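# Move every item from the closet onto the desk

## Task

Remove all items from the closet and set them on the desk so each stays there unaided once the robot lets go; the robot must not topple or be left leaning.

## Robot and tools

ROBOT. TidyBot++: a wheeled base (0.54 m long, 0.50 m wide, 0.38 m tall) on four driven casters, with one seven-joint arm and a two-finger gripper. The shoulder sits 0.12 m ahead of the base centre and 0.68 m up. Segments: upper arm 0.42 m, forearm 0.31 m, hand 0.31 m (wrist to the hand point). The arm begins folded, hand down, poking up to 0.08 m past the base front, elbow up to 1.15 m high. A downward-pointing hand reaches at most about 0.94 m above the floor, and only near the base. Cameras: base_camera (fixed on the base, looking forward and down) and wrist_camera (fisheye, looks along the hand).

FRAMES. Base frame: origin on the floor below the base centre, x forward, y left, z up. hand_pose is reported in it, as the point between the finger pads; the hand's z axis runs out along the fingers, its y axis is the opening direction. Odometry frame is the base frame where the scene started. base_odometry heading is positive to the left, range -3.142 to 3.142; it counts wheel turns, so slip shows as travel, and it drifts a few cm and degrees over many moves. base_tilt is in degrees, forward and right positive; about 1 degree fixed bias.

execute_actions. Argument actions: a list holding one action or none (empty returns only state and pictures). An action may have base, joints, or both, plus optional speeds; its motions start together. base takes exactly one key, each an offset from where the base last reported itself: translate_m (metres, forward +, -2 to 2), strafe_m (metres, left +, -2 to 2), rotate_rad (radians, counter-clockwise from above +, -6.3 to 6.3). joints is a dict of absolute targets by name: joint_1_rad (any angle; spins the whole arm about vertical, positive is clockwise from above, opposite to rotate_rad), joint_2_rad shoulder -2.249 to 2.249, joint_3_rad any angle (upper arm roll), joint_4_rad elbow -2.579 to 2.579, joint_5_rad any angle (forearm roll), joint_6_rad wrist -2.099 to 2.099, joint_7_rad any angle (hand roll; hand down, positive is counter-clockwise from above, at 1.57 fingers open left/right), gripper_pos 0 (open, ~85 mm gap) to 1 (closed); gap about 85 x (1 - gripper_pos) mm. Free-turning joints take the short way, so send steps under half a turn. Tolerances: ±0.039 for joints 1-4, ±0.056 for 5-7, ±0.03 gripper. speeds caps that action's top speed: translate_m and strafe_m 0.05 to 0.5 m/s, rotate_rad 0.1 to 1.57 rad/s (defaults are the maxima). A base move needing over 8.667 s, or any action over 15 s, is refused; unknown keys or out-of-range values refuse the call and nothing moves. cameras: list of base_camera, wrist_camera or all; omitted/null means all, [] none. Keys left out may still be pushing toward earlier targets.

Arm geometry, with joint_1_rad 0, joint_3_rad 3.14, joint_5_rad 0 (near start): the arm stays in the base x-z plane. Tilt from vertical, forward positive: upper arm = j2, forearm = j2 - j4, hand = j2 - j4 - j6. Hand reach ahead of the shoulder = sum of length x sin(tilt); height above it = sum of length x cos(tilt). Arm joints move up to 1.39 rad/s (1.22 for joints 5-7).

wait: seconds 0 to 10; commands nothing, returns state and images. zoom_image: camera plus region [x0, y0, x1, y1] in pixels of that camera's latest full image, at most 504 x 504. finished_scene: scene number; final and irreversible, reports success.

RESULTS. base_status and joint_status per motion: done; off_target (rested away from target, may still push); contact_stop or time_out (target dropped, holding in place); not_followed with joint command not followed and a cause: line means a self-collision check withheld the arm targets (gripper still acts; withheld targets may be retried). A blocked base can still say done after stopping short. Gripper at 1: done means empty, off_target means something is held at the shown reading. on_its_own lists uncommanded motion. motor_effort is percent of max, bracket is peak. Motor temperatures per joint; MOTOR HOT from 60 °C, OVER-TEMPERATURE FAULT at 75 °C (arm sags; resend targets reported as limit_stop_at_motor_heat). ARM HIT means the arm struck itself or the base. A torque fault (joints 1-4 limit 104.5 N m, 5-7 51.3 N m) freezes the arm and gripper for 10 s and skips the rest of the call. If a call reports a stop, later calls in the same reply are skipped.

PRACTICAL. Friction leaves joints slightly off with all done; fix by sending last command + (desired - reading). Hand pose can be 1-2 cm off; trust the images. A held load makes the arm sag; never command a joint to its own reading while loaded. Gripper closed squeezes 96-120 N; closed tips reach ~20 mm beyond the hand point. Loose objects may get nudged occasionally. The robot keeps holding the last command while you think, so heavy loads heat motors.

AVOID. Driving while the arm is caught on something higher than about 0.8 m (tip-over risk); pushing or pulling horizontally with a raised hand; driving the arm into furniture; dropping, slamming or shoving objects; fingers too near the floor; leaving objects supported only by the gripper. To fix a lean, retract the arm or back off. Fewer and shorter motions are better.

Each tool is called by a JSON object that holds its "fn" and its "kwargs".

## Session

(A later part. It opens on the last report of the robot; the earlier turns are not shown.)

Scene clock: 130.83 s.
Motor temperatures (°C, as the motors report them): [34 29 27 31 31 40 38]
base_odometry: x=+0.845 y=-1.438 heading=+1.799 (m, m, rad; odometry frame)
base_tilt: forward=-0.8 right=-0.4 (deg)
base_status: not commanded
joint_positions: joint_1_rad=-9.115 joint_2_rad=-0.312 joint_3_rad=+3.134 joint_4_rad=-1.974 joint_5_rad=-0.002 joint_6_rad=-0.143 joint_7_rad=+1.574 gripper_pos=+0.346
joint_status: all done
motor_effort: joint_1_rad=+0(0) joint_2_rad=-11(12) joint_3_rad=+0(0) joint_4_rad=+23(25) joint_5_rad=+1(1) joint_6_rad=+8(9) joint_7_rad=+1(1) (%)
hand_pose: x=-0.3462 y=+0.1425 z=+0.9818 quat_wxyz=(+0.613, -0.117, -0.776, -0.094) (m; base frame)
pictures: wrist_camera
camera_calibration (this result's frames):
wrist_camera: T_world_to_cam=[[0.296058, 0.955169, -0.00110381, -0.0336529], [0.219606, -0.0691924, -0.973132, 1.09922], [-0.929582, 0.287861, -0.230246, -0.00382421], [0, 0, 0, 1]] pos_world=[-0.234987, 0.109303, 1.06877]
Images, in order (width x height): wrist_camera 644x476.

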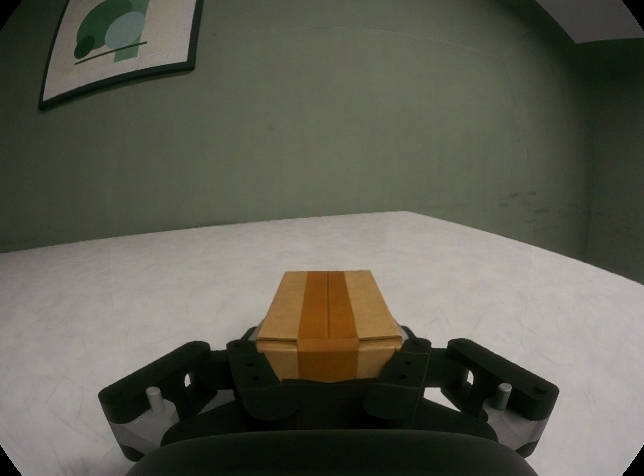

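{"fn": "execute_actions", "kwargs": {"actions": [{"joints":{"joint_4_rad":-2.0}}], "cameras": []}}

{"fn": "execute_actions", "kwargs": {"actions": [{"joints":{"gripper_pos":0}}], "cameras": []}}

{"fn": "execute_actions", "kwargs": {"actions": [{"joints":{"joint_2_rad":-0.65}}], "cameras": ["wrist_camera"]}}

{"fn": "execute_actions", "kwargs": {"actions": [{"base":{"translate_m":1.7},"joints":{"joint_1_rad":0.14}}], "cameras": ["wrist_camera"]}}

{"fn": "execute_actions", "kwargs": {"actions": [{"base":{"translate_m":0.65},"joints":{"joint_2_rad":0.6,"joint_4_rad":-1.22,"joint_6_rad":0.01}}]}}

Scene clock: 131.60 s.
Motor temperatures (°C, as the motors report them): [34 29 27 31 31 40 38]
base_odometry: x=+0.845 y=-1.438 heading=+1.799 (m, m, rad; odometry frame)
base_tilt: forward=-0.8 right=-0.4 (deg)
base_status: not commanded
joint_positions: joint_1_rad=-9.115 joint_2_rad=-0.314 joint_3_rad=+3.134 joint_4_rad=-1.980 joint_5_rad=-0.002 joint_6_rad=-0.138 joint_7_rad=+1.574 gripper_pos=+0.346
joint_status: all done
motor_effort: joint_1_rad=+0(0) joint_2_rad=-10(12) joint_3_rad=+0(0) joint_4_rad=+22(25) joint_5_rad=+1(1) joint_6_rad=+7(8) joint_7_rad=+1(1) (%)
hand_pose: x=-0.3456 y=+0.1423 z=+0.9800 quat_wxyz=(+0.613, -0.117, -0.776, -0.094) (m; base frame)
pictures: none
No camera images: the call's "cameras" was empty. Leave "cameras" out to get every camera's image.

Scene clock: 132.70 s.
Motor temperatures (°C, as the motors report them): [34 29 27 31 31 40 38]
base_odometry: x=+0.845 y=-1.438 heading=+1.799 (m, m, rad; odometry frame)
base_tilt: forward=-0.8 right=-0.3 (deg)
base_status: not commanded
joint_positions: joint_1_rad=-9.115 joint_2_rad=-0.314 joint_3_rad=+3.134 joint_4_rad=-1.980 joint_5_rad=-0.002 joint_6_rad=-0.138 joint_7_rad=+1.574 gripper_pos=+0.000
joint_status: all done
motor_effort: joint_1_rad=+0(0) joint_2_rad=-11(11) joint_3_rad=+0(0) joint_4_rad=+22(22) joint_5_rad=+1(1) joint_6_rad=+7(8) joint_7_rad=+1(1) (%)
hand_pose: x=-0.3456 y=+0.1423 z=+0.9800 quat_wxyz=(+0.613, -0.117, -0.776, -0.094) (m; base frame)
pictures: none
No camera images: the call's "cameras" was empty. Leave "cameras" out to get every camera's image.

Scene clock: 134.13 s.
Motor temperatures (°C, as the motors report them): [34 29 27 31 31 40 38]
base_odometry: x=+0.845 y=-1.438 heading=+1.799 (m, m, rad; odometry frame)
base_tilt: forward=-0.8 right=-0.4 (deg)
base_status: not commanded
joint_positions: joint_1_rad=-9.115 joint_2_rad=-0.652 joint_3_rad=+3.134 joint_4_rad=-1.980 joint_5_rad=-0.002 joint_6_rad=-0.138 joint_7_rad=+1.574 gripper_pos=+0.000
joint_status: all done
motor_effort: joint_1_rad=-1(0) joint_2_rad=+0(13) joint_3_rad=+0(0) joint_4_rad=+21(24) joint_5_rad=+1(1) joint_6_rad=+8(8) joint_7_rad=+1(1) (%)
hand_pose: x=-0.2252 y=+0.1038 z=+1.1241 quat_wxyz=(+0.734, -0.099, -0.662, -0.114) (m; base frame)
pictures: wrist_camera
camera_calibration (this result's frames):
wrist_camera: T_world_to_cam=[[0.296232, 0.955113, 0.00218886, -0.0360491], [-0.100032, 0.0333043, -0.994427, 1.14977], [-0.949863, 0.294362, 0.105408, -0.229992], [0, 0, 0, 1]] pos_world=[-0.0927678, 0.0638396, 1.16768]
Images, in order (width x height): wrist_camera 644x476.

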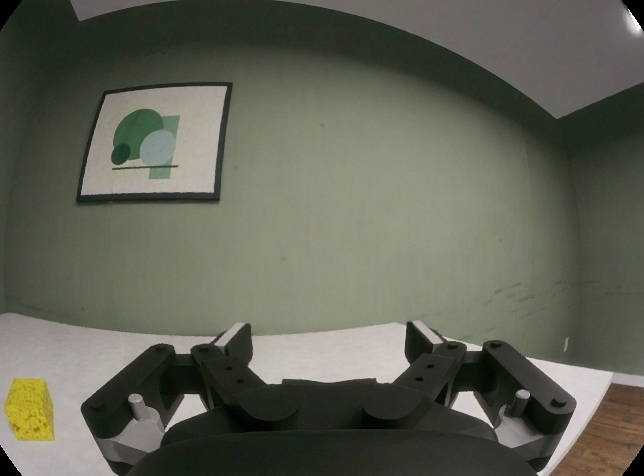

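Scene clock: 139.03 s.
Motor temperatures (°C, as the motors report them): [34 29 27 31 31 40 38]
base_odometry: x=+0.460 y=+0.218 heading=+1.799 (m, m, rad; odometry frame)
base_tilt: forward=-0.8 right=-0.4 (deg)
base_status: done
joint_positions: joint_1_rad=-6.162 joint_2_rad=-0.646 joint_3_rad=+3.132 joint_4_rad=-1.982 joint_5_rad=-0.002 joint_6_rad=-0.137 joint_7_rad=+1.574 gripper_pos=+0.000
joint_status: all done
motor_effort: joint_1_rad=+0(2) joint_2_rad=-1(4) joint_3_rad=+0(2) joint_4_rad=+22(22) joint_5_rad=+1(1) joint_6_rad=+7(8) joint_7_rad=+1(1) (%)
hand_pose: x=+0.4794 y=-0.0368 z=+1.1213 quat_wxyz=(-0.044, -0.671, +0.035, -0.740) (m; base frame)
pictures: wrist_camera
camera_calibration (this result's frames):
wrist_camera: T_world_to_cam=[[-0.110672, -0.993852, 0.00327615, 0.0116311], [0.0978015, -0.0141711, -0.995105, 1.12632], [0.989033, -0.10981, 0.0987685, -0.455945], [0, 0, 0, 1]] pos_world=[0.342076, -0.0225465, 1.1658]
Images, in order (width x height): wrist_camera 644x476.

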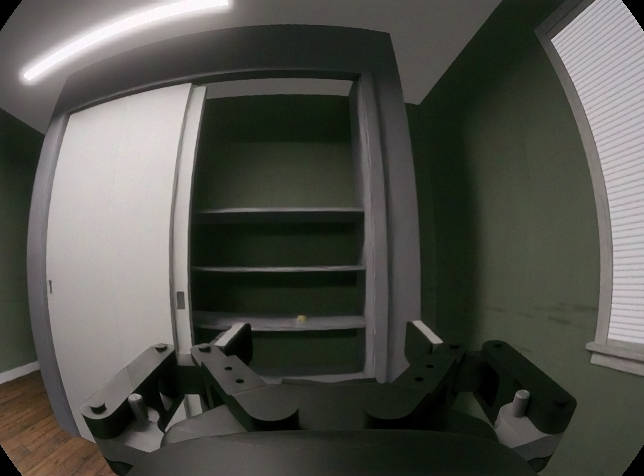

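Scene clock: 141.70 s.
Motor temperatures (°C, as the motors report them): [34 29 27 31 31 40 38]
base_odometry: x=+0.313 y=+0.851 heading=+1.799 (m, m, rad; odometry frame)
base_tilt: forward=-0.7 right=-0.4 (deg)
base_status: done
joint_positions: joint_1_rad=-6.162 joint_2_rad=+0.602 joint_3_rad=+3.132 joint_4_rad=-1.244 joint_5_rad=-0.002 joint_6_rad=-0.031 joint_7_rad=+1.574 gripper_pos=+0.000
joint_status: all done
motor_effort: joint_1_rad=-1(0) joint_2_rad=-41(43) joint_3_rad=-1(1) joint_4_rad=+22(22) joint_5_rad=+1(1) joint_6_rad=+8(8) joint_7_rad=+1(1) (%)
hand_pose: x=+0.9514 y=-0.0939 z=+0.8495 quat_wxyz=(-0.031, -0.805, +0.047, -0.590) (m; base frame)
pictures: base_camera, wrist_camera
camera_calibration (this result's frames):
wrist_camera: T_world_to_cam=[[-0.111882, -0.993681, -0.00894984, 0.0196022], [-0.297291, 0.0420643, -0.95386, 1.15492], [0.948209, -0.10406, -0.300118, -0.523961], [0, 0, 0, 1]] pos_world=[0.842365, -0.0836258, 0.944558]
Images, in order (width x height): base_camera 644x364, wrist_camera 644x476.

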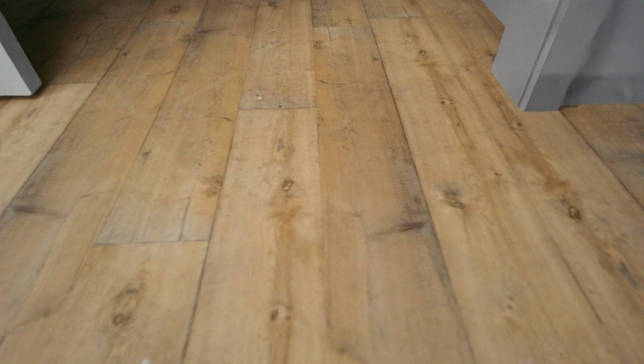

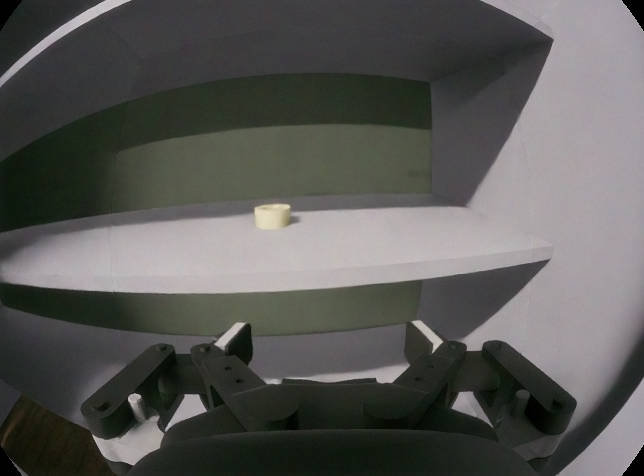

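{"fn": "execute_actions", "kwargs": {"actions": [{"base":{"translate_m":0.25},"joints":{"joint_1_rad":0.05,"joint_2_rad":0.57},"speeds":{"translate_m":0.12}}], "cameras": ["wrist_camera"]}}

Scene clock: 144.53 s.
Motor temperatures (°C, as the motors report them): [34 29 27 31 31 40 38]
base_odometry: x=+0.256 y=+1.095 heading=+1.799 (m, m, rad; odometry frame)
base_tilt: forward=-0.7 right=-0.4 (deg)
base_status: done
joint_positions: joint_1_rad=-6.227 joint_2_rad=+0.578 joint_3_rad=+3.130 joint_4_rad=-1.242 joint_5_rad=-0.002 joint_6_rad=-0.030 joint_7_rad=+1.574 gripper_pos=+0.000
joint_status: all done
motor_effort: joint_1_rad=+0(4) joint_2_rad=-40(43) joint_3_rad=+0(3) joint_4_rad=+22(23) joint_5_rad=+1(1) joint_6_rad=+8(8) joint_7_rad=+1(1) (%)
hand_pose: x=+0.9519 y=-0.0384 z=+0.8713 quat_wxyz=(-0.012, -0.798, +0.020, -0.602) (m; base frame)
pictures: wrist_camera
camera_calibration (this result's frames):
wrist_camera: T_world_to_cam=[[-0.0455215, -0.998918, -0.00946804, 0.0120554], [-0.273201, 0.0215654, -0.961715, 1.15668], [0.960879, -0.041192, -0.273887, -0.544658], [0, 0, 0, 1]] pos_world=[0.839907, -0.0353376, 0.963341]
Images, in order (width x height): wrist_camera 644x476.

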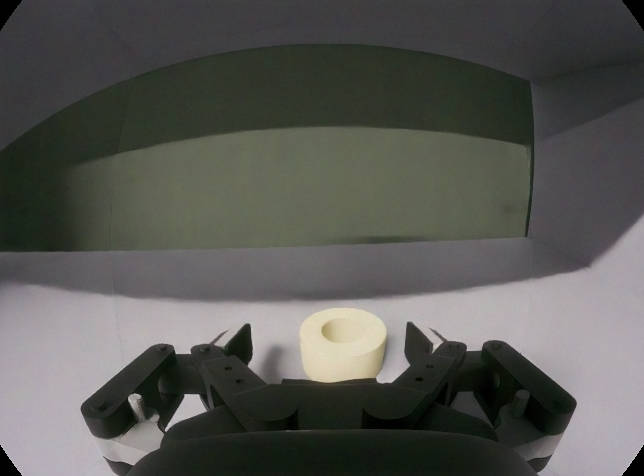

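{"fn": "execute_actions", "kwargs": {"actions": [{"base":{"translate_m":0.04},"joints":{"joint_1_rad":0.083,"joint_6_rad":-0.13},"speeds":{"translate_m":0.05}}], "cameras": ["wrist_camera"]}}

Scene clock: 145.93 s.
Motor temperatures (°C, as the motors report them): [34 29 27 31 31 40 38]
base_odometry: x=+0.247 y=+1.134 heading=+1.799 (m, m, rad; odometry frame)
base_tilt: forward=-0.7 right=-0.4 (deg)
base_status: done
joint_positions: joint_1_rad=-6.213 joint_2_rad=+0.574 joint_3_rad=+3.130 joint_4_rad=-1.238 joint_5_rad=-0.002 joint_6_rad=-0.094 joint_7_rad=+1.574 gripper_pos=+0.000
joint_status: all done
motor_effort: joint_1_rad=+0(3) joint_2_rad=-40(43) joint_3_rad=-1(2) joint_4_rad=+22(23) joint_5_rad=+1(1) joint_6_rad=+8(8) joint_7_rad=+1(1) (%)
hand_pose: x=+0.9451 y=-0.0495 z=+0.8571 quat_wxyz=(-0.015, -0.815, +0.026, -0.579) (m; base frame)
pictures: wrist_camera
camera_calibration (this result's frames):
wrist_camera: T_world_to_cam=[[-0.0593471, -0.998195, -0.00916657, 0.0133945], [-0.327838, 0.0281632, -0.944314, 1.17846], [0.942868, -0.0530372, -0.328918, -0.478862], [0, 0, 0, 1]] pos_world=[0.838642, -0.0452164, 0.955454]
Images, in order (width x height): wrist_camera 644x476.

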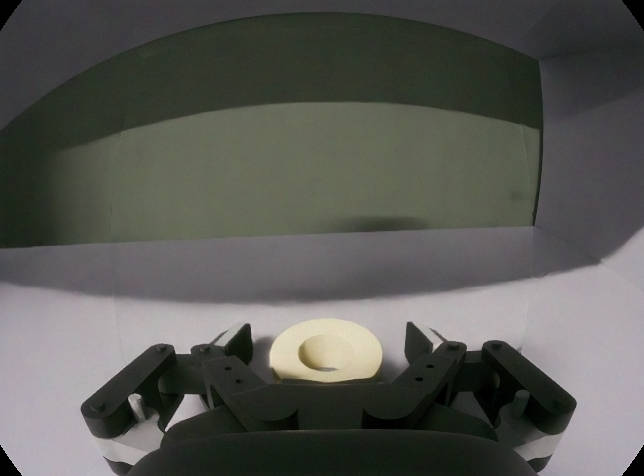

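{"fn": "execute_actions", "kwargs": {"actions": [{"joints":{"joint_2_rad":0.595}}], "cameras": []}}

{"fn": "execute_actions", "kwargs": {"actions": [{"joints":{"gripper_pos":1}}], "cameras": []}}

{"fn": "execute_actions", "kwargs": {"actions": [{"joints":{"joint_2_rad":0.53}}], "cameras": ["wrist_camera"]}}

{"fn": "execute_actions", "kwargs": {"actions": [{"base":{"translate_m":-0.66}}], "cameras": []}}

{"fn": "execute_actions", "kwargs": {"actions": [{"base":{"translate_m":-1.96},"joints":{"joint_1_rad":3.14,"joint_2_rad":-0.32,"joint_4_rad":-1.76,"joint_6_rad":-0.33}}], "cameras": ["wrist_camera"]}}

Scene clock: 146.77 s.
Motor temperatures (°C, as the motors report them): [34 29 27 31 31 40 38]
base_odometry: x=+0.247 y=+1.134 heading=+1.799 (m, m, rad; odometry frame)
base_tilt: forward=-0.7 right=-0.4 (deg)
base_status: not commanded
joint_positions: joint_1_rad=-6.213 joint_2_rad=+0.578 joint_3_rad=+3.130 joint_4_rad=-1.235 joint_5_rad=-0.002 joint_6_rad=-0.094 joint_7_rad=+1.575 gripper_pos=+0.000
joint_status: all done
motor_effort: joint_1_rad=+0(0) joint_2_rad=-39(41) joint_3_rad=-1(1) joint_4_rad=+21(22) joint_5_rad=+1(1) joint_6_rad=+7(8) joint_7_rad=+1(0) (%)
hand_pose: x=+0.9464 y=-0.0496 z=+0.8561 quat_wxyz=(-0.015, -0.815, +0.025, -0.579) (m; base frame)
pictures: none
No camera images: the call's "cameras" was empty. Leave "cameras" out to get every camera's image.

Scene clock: 147.87 s.
Motor temperatures (°C, as the motors report them): [34 29 27 31 31 40 38]
base_odometry: x=+0.247 y=+1.134 heading=+1.799 (m, m, rad; odometry frame)
base_tilt: forward=-0.7 right=-0.4 (deg)
base_status: not commanded
joint_positions: joint_1_rad=-6.213 joint_2_rad=+0.578 joint_3_rad=+3.130 joint_4_rad=-1.229 joint_5_rad=-0.002 joint_6_rad=-0.094 joint_7_rad=+1.575 gripper_pos=+0.486
joint_status: gripper_pos off_target (ended at +0.486, target +1.000)
motor_effort: joint_1_rad=-1(1) joint_2_rad=-37(39) joint_3_rad=-1(1) joint_4_rad=+19(21) joint_5_rad=+1(1) joint_6_rad=+5(6) joint_7_rad=+1(1) (%)
hand_pose: x=+0.9474 y=-0.0497 z=+0.8593 quat_wxyz=(-0.016, -0.814, +0.025, -0.581) (m; base frame)
pictures: none
No camera images: the call's "cameras" was empty. Leave "cameras" out to get every camera's image.

Scene clock: 148.87 s.
Motor temperatures (°C, as the motors report them): [34 29 27 31 31 40 38]
base_odometry: x=+0.247 y=+1.134 heading=+1.799 (m, m, rad; odometry frame)
base_tilt: forward=-0.8 right=-0.4 (deg)
base_status: not commanded
joint_positions: joint_1_rad=-6.213 joint_2_rad=+0.538 joint_3_rad=+3.130 joint_4_rad=-1.229 joint_5_rad=-0.002 joint_6_rad=-0.094 joint_7_rad=+1.575 gripper_pos=+0.486
joint_status: all done
motor_effort: joint_1_rad=+0(1) joint_2_rad=-40(42) joint_3_rad=-1(1) joint_4_rad=+22(22) joint_5_rad=+1(1) joint_6_rad=+8(8) joint_7_rad=+1(1) (%)
hand_pose: x=+0.9396 y=-0.0491 z=+0.8923 quat_wxyz=(-0.016, -0.802, +0.025, -0.597) (m; base frame)
pictures: wrist_camera
camera_calibration (this result's frames):
wrist_camera: T_world_to_cam=[[-0.058787, -0.998238, -0.0080738, 0.0122521], [-0.285047, 0.0245366, -0.958199, 1.18192], [0.956709, -0.0540283, -0.285988, -0.513459], [0, 0, 0, 1]] pos_world=[0.828855, -0.0445112, 0.985774]
Images, in order (width x height): wrist_camera 644x476.

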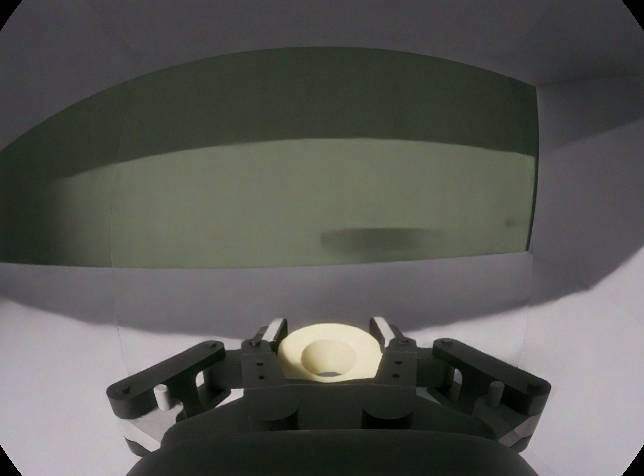

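Scene clock: 151.67 s.
Motor temperatures (°C, as the motors report them): [34 29 27 31 31 40 38]
base_odometry: x=+0.397 y=+0.491 heading=+1.799 (m, m, rad; odometry frame)
base_tilt: forward=-0.7 right=-0.4 (deg)
base_status: done
joint_positions: joint_1_rad=-6.212 joint_2_rad=+0.534 joint_3_rad=+3.130 joint_4_rad=-1.229 joint_5_rad=-0.002 joint_6_rad=-0.095 joint_7_rad=+1.575 gripper_pos=+0.486
joint_status: not commanded
motor_effort: joint_1_rad=+0(4) joint_2_rad=-39(43) joint_3_rad=-1(1) joint_4_rad=+22(24) joint_5_rad=+1(1) joint_6_rad=+7(8) joint_7_rad=+1(1) (%)
hand_pose: x=+0.9386 y=-0.0503 z=+0.8953 quat_wxyz=(-0.017, -0.801, +0.025, -0.598) (m; base frame)
pictures: none
No camera images: the call's "cameras" was empty. Leave "cameras" out to get every camera's image.

Scene clock: 157.07 s.
Motor temperatures (°C, as the motors report them): [34 29 27 31 31 40 38]
base_odometry: x=+0.841 y=-1.418 heading=+1.799 (m, m, rad; odometry frame)
base_tilt: forward=-0.8 right=-0.4 (deg)
base_status: done
joint_positions: joint_1_rad=-3.161 joint_2_rad=-0.311 joint_3_rad=+3.130 joint_4_rad=-1.739 joint_5_rad=-0.002 joint_6_rad=-0.292 joint_7_rad=+1.575 gripper_pos=+0.486
joint_status: all done
motor_effort: joint_1_rad=+0(3) joint_2_rad=-11(42) joint_3_rad=+0(3) joint_4_rad=+22(23) joint_5_rad=+1(1) joint_6_rad=+8(8) joint_7_rad=+1(1) (%)
hand_pose: x=-0.3709 y=-0.0180 z=+1.0804 quat_wxyz=(-0.652, -0.014, +0.758, -0.008) (m; base frame)
pictures: wrist_camera
camera_calibration (this result's frames):
wrist_camera: T_world_to_cam=[[-0.0325401, 0.999469, 0.00145695, 0.00313642], [0.148313, 0.00627026, -0.988921, 1.18148], [-0.988405, -0.0319635, -0.148438, -0.0738503], [0, 0, 0, 1]] pos_world=[-0.248122, -0.0129035, 1.15743]
Images, in order (width x height): wrist_camera 644x476.

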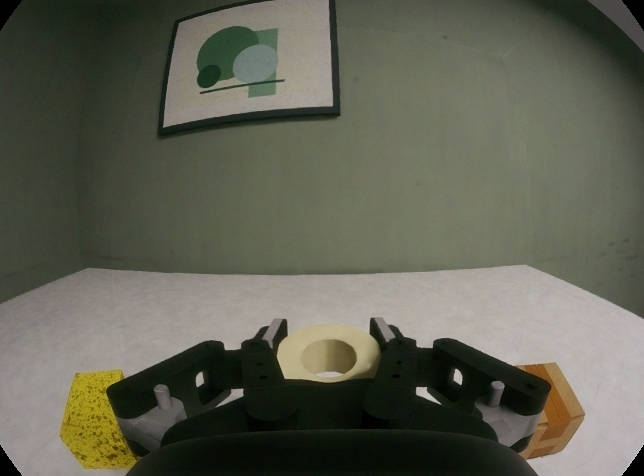

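{"fn": "execute_actions", "kwargs": {"actions": [{"joints":{"joint_4_rad":-1.94}}], "cameras": []}}

{"fn": "execute_actions", "kwargs": {"actions": [{"joints":{"gripper_pos":0}}], "cameras": []}}

{"fn": "execute_actions", "kwargs": {"actions": [{"joints":{"joint_2_rad":-0.6,"joint_6_rad":-0.5}}], "cameras": ["wrist_camera"]}}

Scene clock: 158.47 s.
Motor temperatures (°C, as the motors report them): [34 29 27 31 31 40 38]
base_odometry: x=+0.841 y=-1.418 heading=+1.799 (m, m, rad; odometry frame)
base_tilt: forward=-0.7 right=-0.4 (deg)
base_status: not commanded
joint_positions: joint_1_rad=-3.161 joint_2_rad=-0.315 joint_3_rad=+3.130 joint_4_rad=-1.926 joint_5_rad=-0.002 joint_6_rad=-0.294 joint_7_rad=+1.575 gripper_pos=+0.486
joint_status: all done
motor_effort: joint_1_rad=+0(0) joint_2_rad=-11(13) joint_3_rad=+0(0) joint_4_rad=+22(24) joint_5_rad=+1(1) joint_6_rad=+7(9) joint_7_rad=+1(1) (%)
hand_pose: x=-0.3584 y=-0.0172 z=+0.9666 quat_wxyz=(-0.579, -0.015, +0.815, -0.007) (m; base frame)
pictures: none
No camera images: the call's "cameras" was empty. Leave "cameras" out to get every camera's image.

Scene clock: 159.57 s.
Motor temperatures (°C, as the motors report them): [34 29 27 31 31 40 38]
base_odometry: x=+0.841 y=-1.418 heading=+1.799 (m, m, rad; odometry frame)
base_tilt: forward=-0.8 right=-0.4 (deg)
base_status: not commanded
joint_positions: joint_1_rad=-3.161 joint_2_rad=-0.315 joint_3_rad=+3.130 joint_4_rad=-1.926 joint_5_rad=-0.002 joint_6_rad=-0.294 joint_7_rad=+1.575 gripper_pos=+0.000
joint_status: all done
motor_effort: joint_1_rad=+0(1) joint_2_rad=-11(11) joint_3_rad=+0(0) joint_4_rad=+23(22) joint_5_rad=+1(1) joint_6_rad=+8(8) joint_7_rad=+1(1) (%)
hand_pose: x=-0.3584 y=-0.0172 z=+0.9666 quat_wxyz=(-0.579, -0.015, +0.815, -0.007) (m; base frame)
pictures: none
No camera images: the call's "cameras" was empty. Leave "cameras" out to get every camera's image.

Scene clock: 160.90 s.
Motor temperatures (°C, as the motors report them): [34 29 27 31 31 40 38]
base_odometry: x=+0.841 y=-1.418 heading=+1.799 (m, m, rad; odometry frame)
base_tilt: forward=-0.7 right=-0.4 (deg)
base_status: not commanded
joint_positions: joint_1_rad=-3.161 joint_2_rad=-0.602 joint_3_rad=+3.130 joint_4_rad=-1.926 joint_5_rad=-0.002 joint_6_rad=-0.459 joint_7_rad=+1.575 gripper_pos=+0.000
joint_status: all done
motor_effort: joint_1_rad=-1(0) joint_2_rad=-1(11) joint_3_rad=+0(0) joint_4_rad=+21(24) joint_5_rad=+1(1) joint_6_rad=+8(7) joint_7_rad=+1(1) (%)
hand_pose: x=-0.2515 y=-0.0148 z=+1.0394 quat_wxyz=(-0.628, -0.015, +0.778, -0.006) (m; base frame)
pictures: wrist_camera
camera_calibration (this result's frames):
wrist_camera: T_world_to_cam=[[-0.0313051, 0.9995, 0.0044049, 0.00116441], [0.210023, 0.0108866, -0.977636, 1.12707], [-0.977195, -0.0296798, -0.210259, 0.105291], [0, 0, 0, 1]] pos_world=[-0.133784, -0.0103087, 1.12399]
Images, in order (width x height): wrist_camera 644x476.

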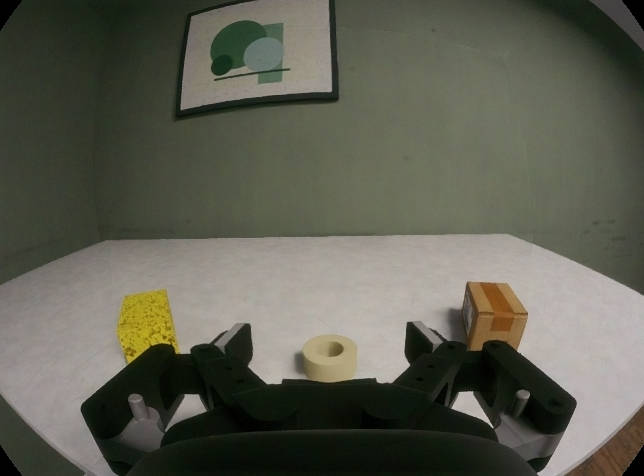

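{"fn": "finished_scene", "kwargs": {"scene": 2}}

The scene is finished: the task was done.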